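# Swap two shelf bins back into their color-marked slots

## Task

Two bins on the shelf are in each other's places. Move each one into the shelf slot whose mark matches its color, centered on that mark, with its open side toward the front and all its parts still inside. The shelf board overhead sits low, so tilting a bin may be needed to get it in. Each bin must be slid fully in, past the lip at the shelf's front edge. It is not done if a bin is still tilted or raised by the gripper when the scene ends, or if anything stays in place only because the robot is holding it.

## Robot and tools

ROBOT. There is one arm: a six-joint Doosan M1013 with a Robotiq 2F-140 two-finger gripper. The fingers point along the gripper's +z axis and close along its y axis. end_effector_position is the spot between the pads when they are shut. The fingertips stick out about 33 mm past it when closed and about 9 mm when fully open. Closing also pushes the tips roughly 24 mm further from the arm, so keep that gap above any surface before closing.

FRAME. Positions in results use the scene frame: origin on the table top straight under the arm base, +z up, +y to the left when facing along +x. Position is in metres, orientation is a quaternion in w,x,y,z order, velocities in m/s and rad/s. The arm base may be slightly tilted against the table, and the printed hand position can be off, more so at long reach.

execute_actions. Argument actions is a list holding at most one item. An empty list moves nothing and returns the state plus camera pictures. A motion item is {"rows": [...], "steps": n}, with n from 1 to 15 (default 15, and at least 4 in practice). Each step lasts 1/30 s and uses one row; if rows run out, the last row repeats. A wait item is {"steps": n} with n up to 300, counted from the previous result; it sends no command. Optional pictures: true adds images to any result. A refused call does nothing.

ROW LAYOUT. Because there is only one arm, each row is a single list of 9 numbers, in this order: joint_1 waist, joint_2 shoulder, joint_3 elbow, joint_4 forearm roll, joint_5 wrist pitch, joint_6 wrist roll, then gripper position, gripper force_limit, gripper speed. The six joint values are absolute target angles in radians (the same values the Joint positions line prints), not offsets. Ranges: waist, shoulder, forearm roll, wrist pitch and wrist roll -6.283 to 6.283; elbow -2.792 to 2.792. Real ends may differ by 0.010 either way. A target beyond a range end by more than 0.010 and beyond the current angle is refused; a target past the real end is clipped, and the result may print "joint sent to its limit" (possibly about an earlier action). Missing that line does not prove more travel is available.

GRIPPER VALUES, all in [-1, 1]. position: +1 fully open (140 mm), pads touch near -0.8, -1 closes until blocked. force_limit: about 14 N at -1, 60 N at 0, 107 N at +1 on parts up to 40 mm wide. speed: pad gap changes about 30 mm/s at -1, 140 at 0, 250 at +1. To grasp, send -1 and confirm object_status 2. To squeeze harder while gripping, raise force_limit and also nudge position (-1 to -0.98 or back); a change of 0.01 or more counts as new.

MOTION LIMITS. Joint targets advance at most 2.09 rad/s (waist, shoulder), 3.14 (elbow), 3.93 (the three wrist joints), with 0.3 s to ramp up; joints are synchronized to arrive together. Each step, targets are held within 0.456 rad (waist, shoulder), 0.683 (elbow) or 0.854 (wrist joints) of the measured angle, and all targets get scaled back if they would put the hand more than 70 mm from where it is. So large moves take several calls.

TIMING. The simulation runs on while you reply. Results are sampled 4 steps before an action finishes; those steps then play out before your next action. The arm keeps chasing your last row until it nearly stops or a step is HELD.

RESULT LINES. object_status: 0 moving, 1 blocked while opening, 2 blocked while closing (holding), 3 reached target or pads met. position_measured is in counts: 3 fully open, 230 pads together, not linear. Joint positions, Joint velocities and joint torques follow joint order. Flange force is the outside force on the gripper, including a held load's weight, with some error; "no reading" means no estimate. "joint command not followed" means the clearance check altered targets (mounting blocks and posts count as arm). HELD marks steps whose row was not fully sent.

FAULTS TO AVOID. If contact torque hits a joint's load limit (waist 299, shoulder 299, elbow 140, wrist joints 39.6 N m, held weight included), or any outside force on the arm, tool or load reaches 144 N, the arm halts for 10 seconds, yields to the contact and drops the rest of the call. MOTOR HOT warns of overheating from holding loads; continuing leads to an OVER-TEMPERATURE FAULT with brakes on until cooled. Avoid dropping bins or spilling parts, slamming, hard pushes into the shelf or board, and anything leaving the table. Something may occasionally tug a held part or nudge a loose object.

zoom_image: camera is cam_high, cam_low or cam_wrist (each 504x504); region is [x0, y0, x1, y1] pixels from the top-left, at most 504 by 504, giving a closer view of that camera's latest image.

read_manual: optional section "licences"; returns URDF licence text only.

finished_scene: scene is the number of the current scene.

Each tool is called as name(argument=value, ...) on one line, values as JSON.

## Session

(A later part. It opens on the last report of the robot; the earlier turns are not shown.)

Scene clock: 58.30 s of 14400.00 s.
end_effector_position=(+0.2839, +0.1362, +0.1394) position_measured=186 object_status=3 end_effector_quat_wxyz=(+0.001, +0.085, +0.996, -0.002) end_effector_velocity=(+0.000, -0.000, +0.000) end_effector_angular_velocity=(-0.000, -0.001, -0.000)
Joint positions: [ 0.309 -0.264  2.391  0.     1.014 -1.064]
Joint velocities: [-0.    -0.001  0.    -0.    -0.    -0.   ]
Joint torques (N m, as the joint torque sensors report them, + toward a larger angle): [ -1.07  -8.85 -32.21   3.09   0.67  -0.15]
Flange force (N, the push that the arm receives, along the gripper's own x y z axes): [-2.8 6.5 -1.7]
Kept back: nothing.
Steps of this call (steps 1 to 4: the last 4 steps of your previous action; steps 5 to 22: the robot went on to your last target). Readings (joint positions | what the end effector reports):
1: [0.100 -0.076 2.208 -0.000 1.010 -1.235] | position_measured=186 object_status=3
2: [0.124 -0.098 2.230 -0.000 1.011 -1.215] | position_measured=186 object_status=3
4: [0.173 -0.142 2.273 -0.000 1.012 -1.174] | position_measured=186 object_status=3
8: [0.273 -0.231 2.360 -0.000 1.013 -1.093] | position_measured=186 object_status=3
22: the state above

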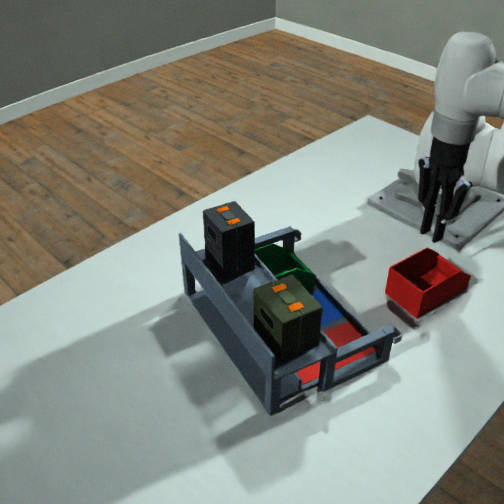

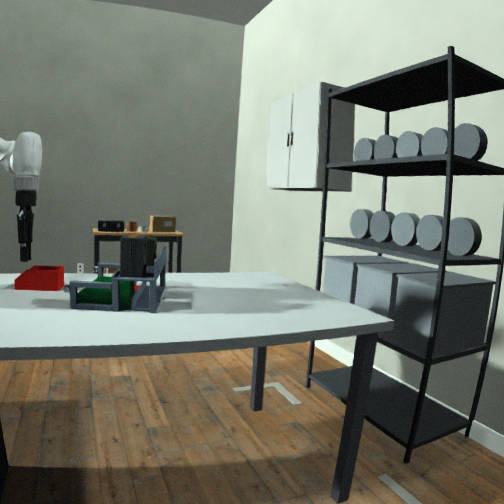

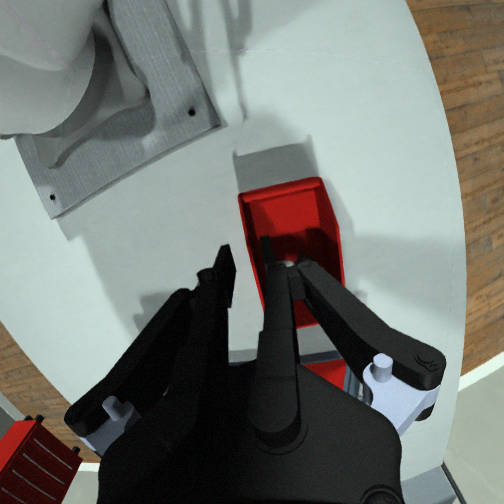

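execute_actions(actions=[{"rows":[[0.3088,-0.205,2.442,0,0.9046,-1.064,-0.45,0.3,-0.5],[0.3088,-0.205,2.442,0,0.9046,-1.064,-0.45,0.3,-0.5],[0.3088,-0.205,2.442,0,0.9046,-1.064,-0.45,0.3,-0.5],[0.3088,-0.205,2.442,0,0.9046,-1.064,-0.45,0.3,-0.5],[0.3088,-0.1419,2.4842,0,0.7993,-1.064,-0.45,0.3,-0.5]]}])

execute_actions(actions=[{"rows":[[0.3088,-0.1419,2.4842,0,0.7993,-1.064,-1,0.3,-0.5]]}])

execute_actions(actions=[{"steps":10}])

execute_actions(actions=[{"rows":[[0.3088,-0.31,2.345,0,1.1066,-1.064,-1,0.3,-0.5]]}])

execute_actions(actions=[{"rows":[[0.1052,0.105,1.965,0.056,1.2016,-1.21,-1,0.3,-0.5]]}])

execute_actions(actions=[{"steps":22}])

execute_actions(actions=[{"rows":[[0.1052,0.165,2.011,0.06,1.0956,-1.217,-1,0.3,-0.5]]}], pictures=true)

Scene clock: 59.10 s of 14400.00 s.
end_effector_position=(+0.2841, +0.1360, +0.0604) position_measured=186 object_status=3 end_effector_quat_wxyz=(+0.000, +0.085, +0.996, -0.002) end_effector_velocity=(+0.005, +0.002, +0.000) end_effector_angular_velocity=(+0.004, -0.013, -0.001)
Joint positions: [ 0.309 -0.142  2.484  0.     0.8   -1.064]
Joint velocities: [ 0.    -0.    -0.001 -0.001 -0.013  0.001]
Joint torques (N m, as the joint torque sensors report them, + toward a larger angle): [ -0.98 -19.18 -29.07   2.6    0.27  -0.24]
Flange force (N, the push that the arm receives, along the gripper's own x y z axes): [5.1 5.6 -9.1]
Steps of this call (steps 1 to 13: the robot went on to your last target; steps 14 to 24: the first 11 steps of this action). Readings (joint positions | what the end effector reports):
14: [0.309 -0.264 2.392 0.000 1.014 -1.064] | position_measured=186 object_status=3
15: [0.309 -0.260 2.394 0.000 1.006 -1.064] | position_measured=186 object_status=3
17: [0.309 -0.232 2.419 0.000 0.953 -1.064] | position_measured=186 object_status=3
21: [0.309 -0.160 2.473 0.000 0.829 -1.064] | position_measured=186 object_status=3
24: the state above

Scene clock: 59.60 s of 14400.00 s.
end_effector_position=(+0.2841, +0.1359, +0.0603) position_measured=229 object_status=0 end_effector_quat_wxyz=(+0.001, +0.085, +0.996, -0.002) end_effector_velocity=(-0.000, +0.000, -0.000) end_effector_angular_velocity=(+0.000, -0.000, -0.001)
Joint positions: [ 0.309 -0.142  2.484 -0.     0.799 -1.064]
Joint velocities: [-0.    -0.     0.     0.    -0.     0.001]
Joint torques (N m, as the joint torque sensors report them, + toward a larger angle): [ -1.63  -7.8  -20.65   2.8    0.84   0.14]
Flange force (N, the push that the arm receives, along the gripper's own x y z axes): [1.9 4.1 -21.2]
Steps of this call (steps 1 to 4: the last 4 steps of your previous action; steps 5 to 15: the first 11 steps of this action). Readings (joint positions | what the end effector reports):
5: [0.309 -0.142 2.484 0.000 0.799 -1.064] | position_measured=186 object_status=0
6: [0.309 -0.142 2.484 0.000 0.799 -1.064] | position_measured=188 object_status=0
8: [0.309 -0.142 2.484 0.000 0.799 -1.064] | position_measured=197 object_status=0
12: [0.309 -0.142 2.484 0.000 0.799 -1.064] | position_measured=215 object_status=0
15: the state above

Scene clock: 59.93 s of 14400.00 s.
end_effector_position=(+0.2841, +0.1359, +0.0603) position_measured=230 object_status=3 end_effector_quat_wxyz=(+0.001, +0.085, +0.996, -0.002) end_effector_velocity=(+0.000, +0.000, +0.000) end_effector_angular_velocity=(+0.000, -0.001, +0.000)
Joint positions: [ 0.309 -0.142  2.484 -0.     0.799 -1.064]
Joint velocities: [-0.     0.    -0.001  0.    -0.    -0.   ]
Joint torques (N m, as the joint torque sensors report them, + toward a larger angle): [  0.57  -8.23 -20.8    2.03   0.9   -0.27]
Flange force (N, the push that the arm receives, along the gripper's own x y z axes): [-1.3 -0.6 -19.7]
Kept back: nothing.
Steps of this call (steps 1 to 4: the last 4 steps of your previous action; steps 5 to 10: the robot went on to your last target). Readings (joint positions | what the end effector reports):
1: [0.309 -0.142 2.484 -0.000 0.799 -1.064] | position_measured=230 object_status=0
2: [0.309 -0.142 2.484 -0.000 0.799 -1.064] | position_measured=230 object_status=0
4: [0.309 -0.142 2.484 -0.000 0.799 -1.064] | position_measured=230 object_status=0
8: [0.309 -0.142 2.484 -0.000 0.799 -1.064] | position_measured=230 object_status=3
10: the state above

Scene clock: 60.30 s of 14400.00 s.
end_effector_position=(+0.2820, +0.1356, +0.1761) position_measured=230 object_status=3 end_effector_quat_wxyz=(+0.001, +0.085, +0.996, -0.002) end_effector_velocity=(-0.008, -0.003, +0.031) end_effector_angular_velocity=(-0.002, +0.006, -0.001)
Joint positions: [ 0.309 -0.31   2.346 -0.     1.105 -1.064]
Joint velocities: [-0.    -0.045 -0.033 -0.     0.084  0.001]
Joint torques (N m, as the joint torque sensors report them, + toward a larger angle): [ -8.66  28.36 -22.95   2.19   0.26  -0.57]
Flange force (N, the push that the arm receives, along the gripper's own x y z axes): [6.7 10.4 1.5]
Steps of this call (steps 1 to 11: the first 11 steps of this action). Readings (joint positions | what the end effector reports):
1: [0.309 -0.142 2.484 -0.000 0.799 -1.064] | position_measured=230 object_status=3
2: [0.309 -0.145 2.482 -0.000 0.806 -1.064] | position_measured=230 object_status=3
4: [0.309 -0.175 2.457 -0.000 0.861 -1.064] | position_measured=230 object_status=3
8: [0.309 -0.275 2.374 -0.000 1.043 -1.064] | position_measured=230 object_status=3
11: the state above

Scene clock: 60.80 s of 14400.00 s.
end_effector_position=(+0.4081, +0.1362, +0.1957) position_measured=230 object_status=3 end_effector_quat_wxyz=(-0.040, +0.109, +0.993, +0.000) end_effector_velocity=(+0.473, -0.047, +0.006) end_effector_angular_velocity=(+0.070, +0.291, -0.175)
Joint positions: [ 0.19  -0.067  2.123  0.033  1.162 -1.149]
Joint velocities: [-0.432  0.88  -0.802  0.118  0.2   -0.309]
Joint torques (N m, as the joint torque sensors report them, + toward a larger angle): [ -5.73 -29.54 -32.5    3.61   0.46   0.24]
Flange force (N, the push that the arm receives, along the gripper's own x y z axes): [-2.2 12.0 -0.4]
Steps of this call (steps 1 to 4: the last 4 steps of your previous action; steps 5 to 15: the first 11 steps of this action). Readings (joint positions | what the end effector reports):
5: [0.309 -0.310 2.345 -0.000 1.107 -1.064] | position_measured=230 object_status=3
6: [0.307 -0.307 2.342 0.000 1.108 -1.064] | position_measured=230 object_status=3
8: [0.293 -0.277 2.314 0.004 1.114 -1.075] | position_measured=230 object_status=3
12: [0.234 -0.157 2.205 0.021 1.142 -1.118] | position_measured=230 object_status=3
15: the state above

Scene clock: 61.53 s of 14400.00 s.
end_effector_position=(+0.5014, +0.1197, +0.1888) position_measured=230 object_status=3 end_effector_quat_wxyz=(-0.069, +0.125, +0.990, +0.007) end_effector_velocity=(+0.000, +0.000, +0.000) end_effector_angular_velocity=(+0.001, -0.000, +0.000)
Joint positions: [ 0.105  0.105  1.965  0.056  1.202 -1.21 ]
Joint velocities: [ 0.    -0.    -0.001  0.001  0.001 -0.   ]
Joint torques (N m, as the joint torque sensors report them, + toward a larger angle): [ -1.74 -47.59 -35.5    3.38   0.68  -0.07]
Flange force (N, the push that the arm receives, along the gripper's own x y z axes): [-0.7 3.8 -0.3]
Kept back: nothing.
Steps of this call (steps 1 to 4: the last 4 steps of your previous action; steps 5 to 22: the robot went on to your last target). Readings (joint positions | what the end effector reports):
1: [0.175 -0.038 2.095 0.037 1.169 -1.160] | position_measured=230 object_status=3
2: [0.161 -0.008 2.068 0.041 1.176 -1.170] | position_measured=230 object_status=3
4: [0.133 0.049 2.016 0.049 1.189 -1.190] | position_measured=230 object_status=3
8: [0.105 0.105 1.966 0.056 1.201 -1.210] | position_measured=230 object_status=3
22: the state above

Scene clock: 61.90 s of 14400.00 s.
end_effector_position=(+0.5072, +0.1207, +0.1333) position_measured=230 object_status=3 end_effector_quat_wxyz=(-0.069, +0.126, +0.990, +0.008) end_effector_velocity=(-0.000, -0.000, +0.001) end_effector_angular_velocity=(+0.000, -0.003, +0.001)
Joint positions: [ 0.105  0.165  2.011  0.06   1.096 -1.217]
Joint velocities: [ 0.    -0.003  0.001 -0.    -0.001 -0.001]
Joint torques (N m, as the joint torque sensors report them, + toward a larger angle): [ -0.11 -50.76 -34.72   3.46   0.8    0.05]
Flange force (N, the push that the arm receives, along the gripper's own x y z axes): [2.8 -1.1 0.0]
Steps of this call (steps 1 to 11: the first 11 steps of this action). Readings (joint positions | what the end effector reports):
1: [0.105 0.105 1.965 0.056 1.202 -1.210] | position_measured=230 object_status=3
2: [0.105 0.108 1.967 0.056 1.195 -1.210] | position_measured=230 object_status=3
4: [0.105 0.137 1.990 0.058 1.144 -1.214] | position_measured=230 object_status=3
8: [0.105 0.165 2.011 0.060 1.096 -1.217] | position_measured=230 object_status=3
11: the state above

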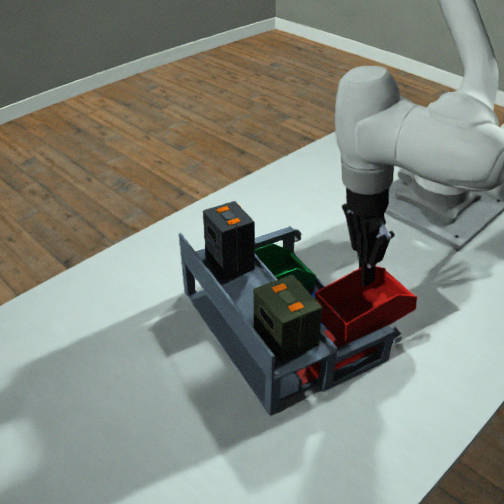

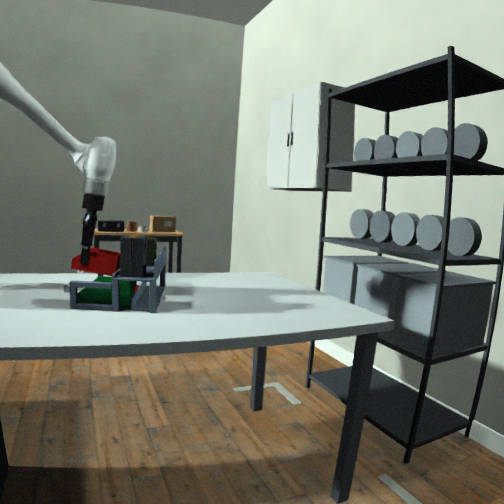

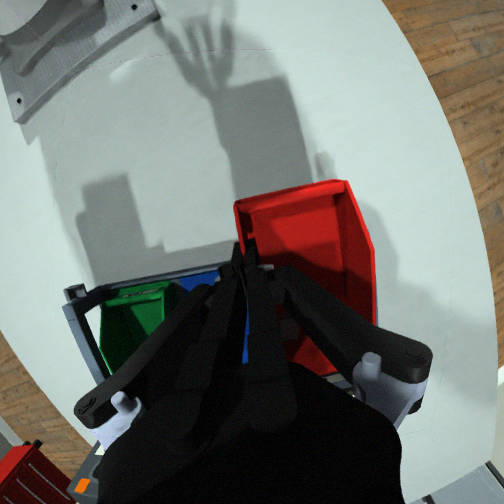

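execute_actions(actions=[{"rows":[[0.1052,0.181,2.023,0.06,1.0676,-1.218,-1,0.3,-0.5],[0.1052,0.181,2.023,0.06,1.0676,-1.218,-1,0.3,-0.5],[0.1052,0.181,2.023,0.06,1.0676,-1.218,-1,0.3,-0.5],[0.1052,0.181,2.023,0.06,1.0676,-1.218,-1,0.3,-0.5],[0.1042,0.198,2.035,0.061,1.0386,-1.219,-1,0.3,-0.5]]}])

execute_actions(actions=[{"rows":[[0.094,0.225,2.01,0.06,1.037,-1.229,-1,0.3,-0.5],[0.094,0.225,2.01,0.06,1.037,-1.229,-1,0.3,-0.5],[0.094,0.225,2.01,0.06,1.037,-1.229,-1,0.3,-0.5],[0.094,0.225,2.01,0.06,1.037,-1.229,-1,0.3,-0.5],[0.0835,0.2525,1.984,0.058,1.0355,-1.238,-1,0.3,-0.5]]}])

execute_actions(actions=[{"rows":[[0.0715,0.285,1.949,0.056,1.039,-1.25,-1,0.3,-0.5],[0.0715,0.285,1.949,0.056,1.039,-1.25,-1,0.3,-0.5],[0.0715,0.285,1.949,0.056,1.039,-1.25,-1,0.3,-0.5],[0.0715,0.285,1.949,0.056,1.039,-1.25,-1,0.3,-0.5],[0.0596,0.317,1.913,0.0545,1.0433,-1.261,-1,0.3,-0.5]]}], pictures=true)

Scene clock: 68.60 s of 14400.00 s.
end_effector_position=(+0.5085, +0.1199, +0.1039) position_measured=230 object_status=3 end_effector_quat_wxyz=(-0.069, +0.127, +0.990, +0.007) end_effector_velocity=(+0.001, +0.001, +0.001) end_effector_angular_velocity=(+0.002, -0.002, -0.001)
Joint positions: [ 0.104  0.198  2.035  0.061  1.039 -1.219]
Joint velocities: [ 0.    -0.    -0.002  0.002 -0.001 -0.   ]
Joint torques (N m, as the joint torque sensors report them, + toward a larger angle): [ -2.75 -52.66 -31.05   3.13   0.74  -0.04]
Flange force (N, the push that the arm receives, along the gripper's own x y z axes): [0.3 5.5 -1.0]
Steps of this call (steps 1 to 4: the last 4 steps of your previous action; steps 5 to 15: the robot went on to your last target; steps 16 to 90: nothing new was sent; then 3.33 s passed at rest; steps 91 to 101: the first 11 steps of this action). Readings (joint positions | what the end effector reports):
91: [0.105 0.165 2.011 0.060 1.095 -1.217] | position_measured=230 object_status=3
92: [0.105 0.168 2.014 0.060 1.089 -1.217] | position_measured=230 object_status=3
94: [0.105 0.180 2.023 0.060 1.069 -1.218] | position_measured=230 object_status=3
98: [0.104 0.197 2.035 0.060 1.040 -1.219] | position_measured=230 object_status=3
101: the state above

Scene clock: 69.10 s of 14400.00 s.
end_effector_position=(+0.5425, +0.1119, +0.0948) position_measured=230 object_status=3 end_effector_quat_wxyz=(-0.068, +0.127, +0.990, +0.007) end_effector_velocity=(+0.000, -0.001, +0.000) end_effector_angular_velocity=(-0.001, -0.001, +0.000)
Joint positions: [ 0.083  0.253  1.984  0.058  1.035 -1.238]
Joint velocities: [-0.    -0.     0.    -0.002 -0.     0.001]
Joint torques (N m, as the joint torque sensors report them, + toward a larger angle): [ -3.5  -56.32 -31.1    2.9    1.17  -0.24]
Flange force (N, the push that the arm receives, along the gripper's own x y z axes): [2.9 5.7 -1.1]
Steps of this call (steps 1 to 4: the last 4 steps of your previous action; steps 5 to 15: the first 11 steps of this action). Readings (joint positions | what the end effector reports):
5: [0.104 0.198 2.035 0.061 1.039 -1.219] | position_measured=230 object_status=3
6: [0.103 0.202 2.032 0.061 1.039 -1.220] | position_measured=230 object_status=3
8: [0.095 0.221 2.013 0.061 1.037 -1.228] | position_measured=230 object_status=3
12: [0.085 0.249 1.988 0.058 1.036 -1.237] | position_measured=230 object_status=3
15: the state above

Scene clock: 69.60 s of 14400.00 s.
end_effector_position=(+0.5850, +0.1014, +0.0865) position_measured=230 object_status=3 end_effector_quat_wxyz=(-0.068, +0.126, +0.990, +0.008) end_effector_velocity=(-0.000, -0.000, -0.000) end_effector_angular_velocity=(-0.001, +0.000, +0.001)
Joint positions: [ 0.059  0.317  1.913  0.054  1.043 -1.261]
Joint velocities: [ 0.     0.     0.    -0.001 -0.     0.   ]
Joint torques (N m, as the joint torque sensors report them, + toward a larger angle): [ -1.69 -66.65 -31.73   2.9    0.76   0.19]
Flange force (N, the push that the arm receives, along the gripper's own x y z axes): [-3.7 3.5 2.0]
Steps of this call (steps 1 to 4: the last 4 steps of your previous action; steps 5 to 15: the first 11 steps of this action). Readings (joint positions | what the end effector reports):
5: [0.083 0.253 1.984 0.058 1.035 -1.238] | position_measured=230 object_status=3
6: [0.082 0.256 1.980 0.058 1.036 -1.239] | position_measured=230 object_status=3
8: [0.074 0.278 1.956 0.056 1.038 -1.248] | position_measured=230 object_status=3
12: [0.062 0.312 1.919 0.055 1.042 -1.259] | position_measured=230 object_status=3
15: the state above

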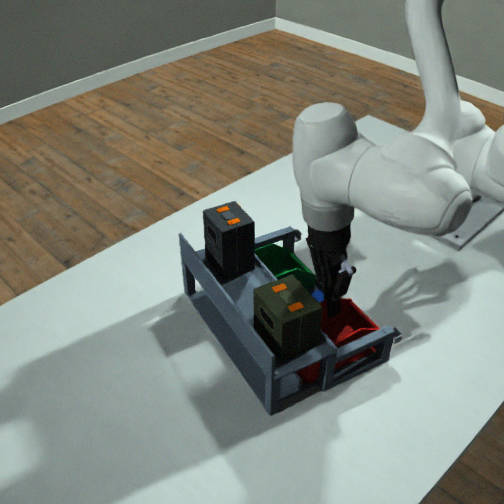

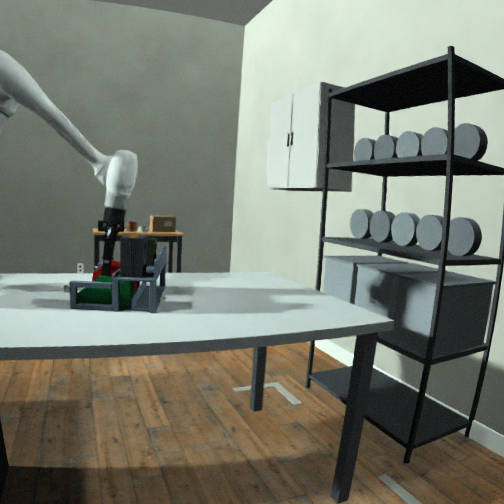

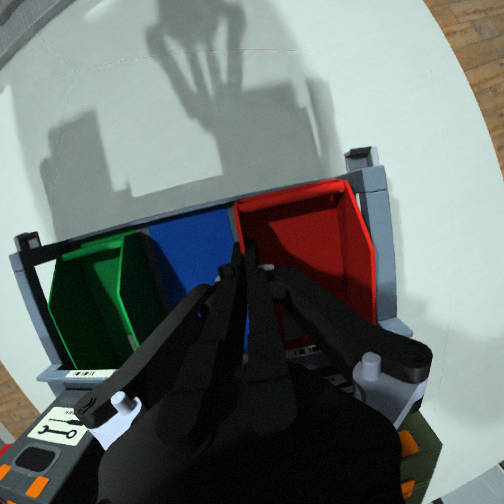

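Level slightly deeper (+3 mm).

execute_actions(actions=[{"rows":[[0.072,0.297,1.957,0.027,0.9535,-1.235,-1,0.3,-0.5],[0.072,0.297,1.957,0.027,0.9535,-1.235,-1,0.3,-0.5],[0.072,0.297,1.957,0.027,0.9535,-1.235,-1,0.3,-0.5],[0.072,0.297,1.957,0.027,0.9535,-1.235,-1,0.3,-0.5],[0.0836,0.2748,2.0028,0,0.864,-1.2094,-1,0.3,-0.5]]}])

execute_actions(actions=[{"steps":6}], pictures=true)

zoom_image(camera="cam_wrist", region=[190, 130, 430, 330])

Scene clock: 70.10 s of 14400.00 s.
end_effector_position=(+0.5859, +0.1002, +0.0705) position_measured=230 object_status=3 end_effector_quat_wxyz=(+0.001, +0.125, +0.992, -0.002) end_effector_velocity=(+0.001, -0.000, -0.000) end_effector_angular_velocity=(-0.001, -0.005, -0.001)
Joint positions: [ 0.084  0.275  2.003  0.     0.864 -1.209]
Joint velocities: [ 0.    -0.     0.001 -0.002 -0.005  0.002]
Joint torques (N m, as the joint torque sensors report them, + toward a larger angle): [  1.32 -59.42 -29.58   2.59   0.51   0.56]
Flange force (N, the push that the arm receives, along the gripper's own x y z axes): [-4.4 -1.8 0.2]
Steps of this call (steps 1 to 4: the last 4 steps of your previous action; steps 5 to 15: the first 11 steps of this action). Readings (joint positions | what the end effector reports):
5: [0.060 0.317 1.913 0.054 1.043 -1.261] | position_measured=230 object_status=3
6: [0.061 0.315 1.916 0.052 1.036 -1.260] | position_measured=230 object_status=3
8: [0.068 0.304 1.942 0.037 0.986 -1.245] | position_measured=230 object_status=3
12: [0.081 0.280 1.993 0.005 0.882 -1.215] | position_measured=230 object_status=3
15: the state above

Scene clock: 70.30 s of 14400.00 s.
end_effector_position=(+0.5858, +0.1001, +0.0704) position_measured=230 object_status=3 end_effector_quat_wxyz=(+0.001, +0.125, +0.992, -0.002) end_effector_velocity=(+0.000, -0.000, +0.000) end_effector_angular_velocity=(-0.000, -0.002, +0.001)
Joint positions: [ 0.084  0.275  2.003  0.     0.864 -1.209]
Joint velocities: [ 0.    -0.    -0.    -0.001 -0.001 -0.   ]
Joint torques (N m, as the joint torque sensors report them, + toward a larger angle): [ -5.8  -59.42 -30.86   2.96   0.31   0.12]
Flange force (N, the push that the arm receives, along the gripper's own x y z axes): [2.4 9.0 -0.5]
Kept back: nothing.
Steps of this call (steps 1 to 4: the last 4 steps of your previous action; steps 5 to 6: the robot went on to your last target). Readings (joint positions | what the end effector reports):
1: [0.084 0.275 2.003 0.000 0.864 -1.209] | position_measured=230 object_status=3
2: [0.084 0.275 2.003 0.000 0.864 -1.209] | position_measured=230 object_status=3
4: [0.084 0.275 2.003 0.000 0.864 -1.209] | position_measured=230 object_status=3
6: the state above

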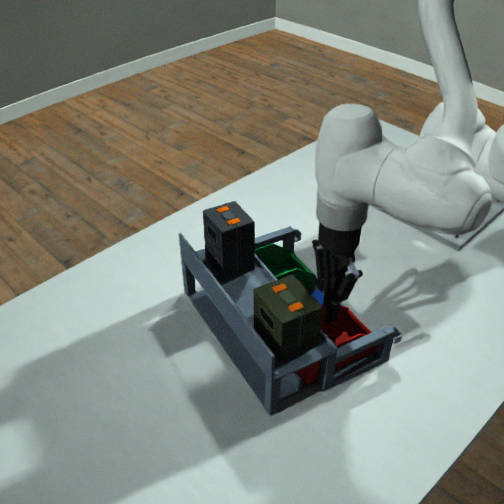

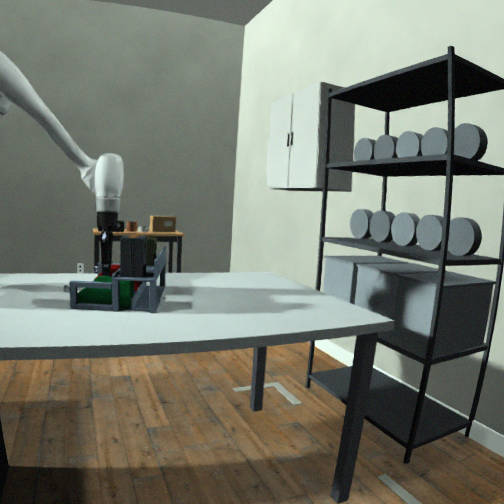

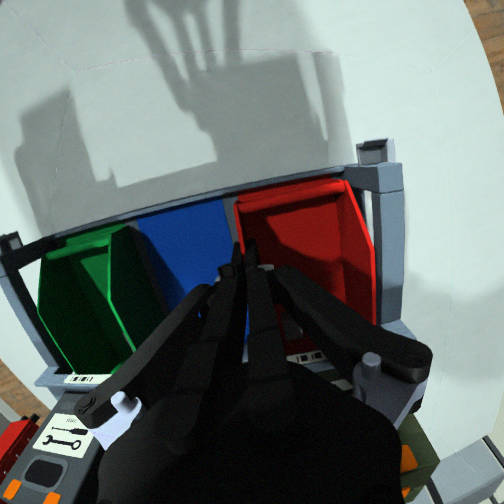

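Region (190, 130, 430, 330) of cam_wrist's 504x504 image, scaled by 2.100, with more detail than that image has.

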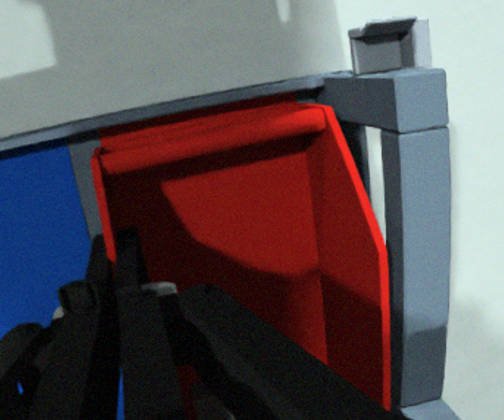

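execute_actions(actions=[{"rows":[[0.0836,0.2755,2.003,0,0.863,-1.2094,-0.45,0.3,-0.5]],"steps":12}])

execute_actions(actions=[{"rows":[[0.0836,0.17,1.92,0,1.05,-1.2094,-0.45,0.3,-0.5]]}], pictures=true)

finished_scene(scene=1)

Scene clock: 70.73 s of 14400.00 s.
end_effector_position=(+0.5860, +0.1001, +0.0700) position_measured=200 object_status=0 end_effector_quat_wxyz=(+0.001, +0.125, +0.992, -0.002) end_effector_velocity=(+0.000, +0.000, +0.000) end_effector_angular_velocity=(+0.000, -0.000, -0.000)
Joint positions: [ 0.084  0.275  2.003 -0.     0.863 -1.209]
Joint velocities: [-0.  0. -0.  0. -0.  0.]
Joint torques (N m, as the joint torque sensors report them, + toward a larger angle): [ -4.63 -54.64 -29.95   2.86   0.53   0.3 ]
Flange force (N, the push that the arm receives, along the gripper's own x y z axes): [6.2 4.9 -6.6]
Steps of this call (steps 1 to 5: the robot went on to your last target; steps 6 to 13: the first 8 steps of this action). Readings (joint positions | what the end effector reports):
6: [0.084 0.275 2.003 0.000 0.864 -1.209] | position_measured=230 object_status=0
7: [0.084 0.275 2.003 -0.000 0.863 -1.209] | position_measured=230 object_status=0
9: [0.084 0.275 2.003 -0.000 0.863 -1.209] | position_measured=219 object_status=0
13: the state above

Scene clock: 71.23 s of 14400.00 s.
end_effector_position=(+0.5831, +0.1001, +0.1704) position_measured=186 object_status=3 end_effector_quat_wxyz=(+0.002, +0.125, +0.992, -0.001) end_effector_velocity=(-0.000, +0.000, +0.000) end_effector_angular_velocity=(+0.000, +0.001, -0.001)
Joint positions: [ 0.084  0.17   1.92  -0.     1.05  -1.209]
Joint velocities: [-0.    -0.    -0.     0.     0.002  0.   ]
Joint torques (N m, as the joint torque sensors report them, + toward a larger angle): [ -2.46 -47.   -33.05   2.78   0.55  -0.02]
Flange force (N, the push that the arm receives, along the gripper's own x y z axes): [3.7 2.0 -4.4]
Steps of this call (steps 1 to 4: the last 4 steps of your previous action; steps 5 to 15: the first 11 steps of this action). Readings (joint positions | what the end effector reports):
5: [0.084 0.275 2.003 -0.000 0.863 -1.209] | position_measured=186 object_status=0
6: [0.084 0.272 2.001 -0.000 0.870 -1.209] | position_measured=186 object_status=0
8: [0.084 0.243 1.977 -0.000 0.922 -1.209] | position_measured=186 object_status=0
12: [0.084 0.173 1.923 -0.000 1.043 -1.209] | position_measured=186 object_status=3
15: the state above

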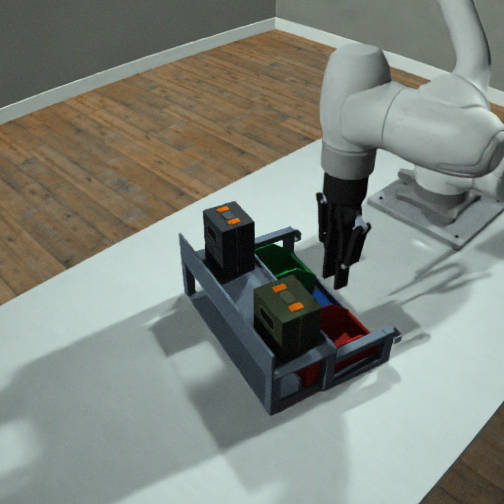

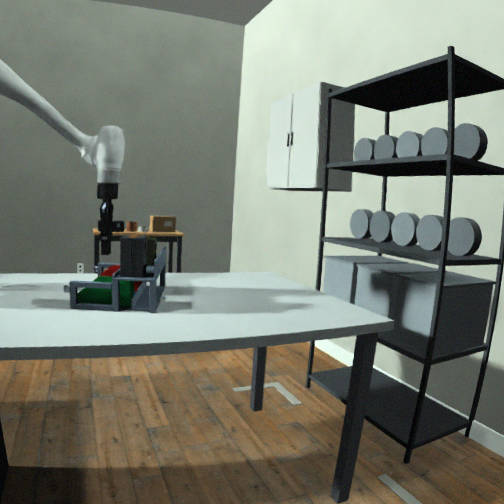

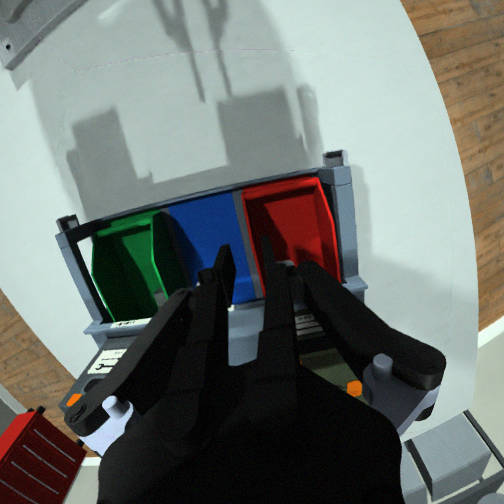

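The scene is finished: the task was done.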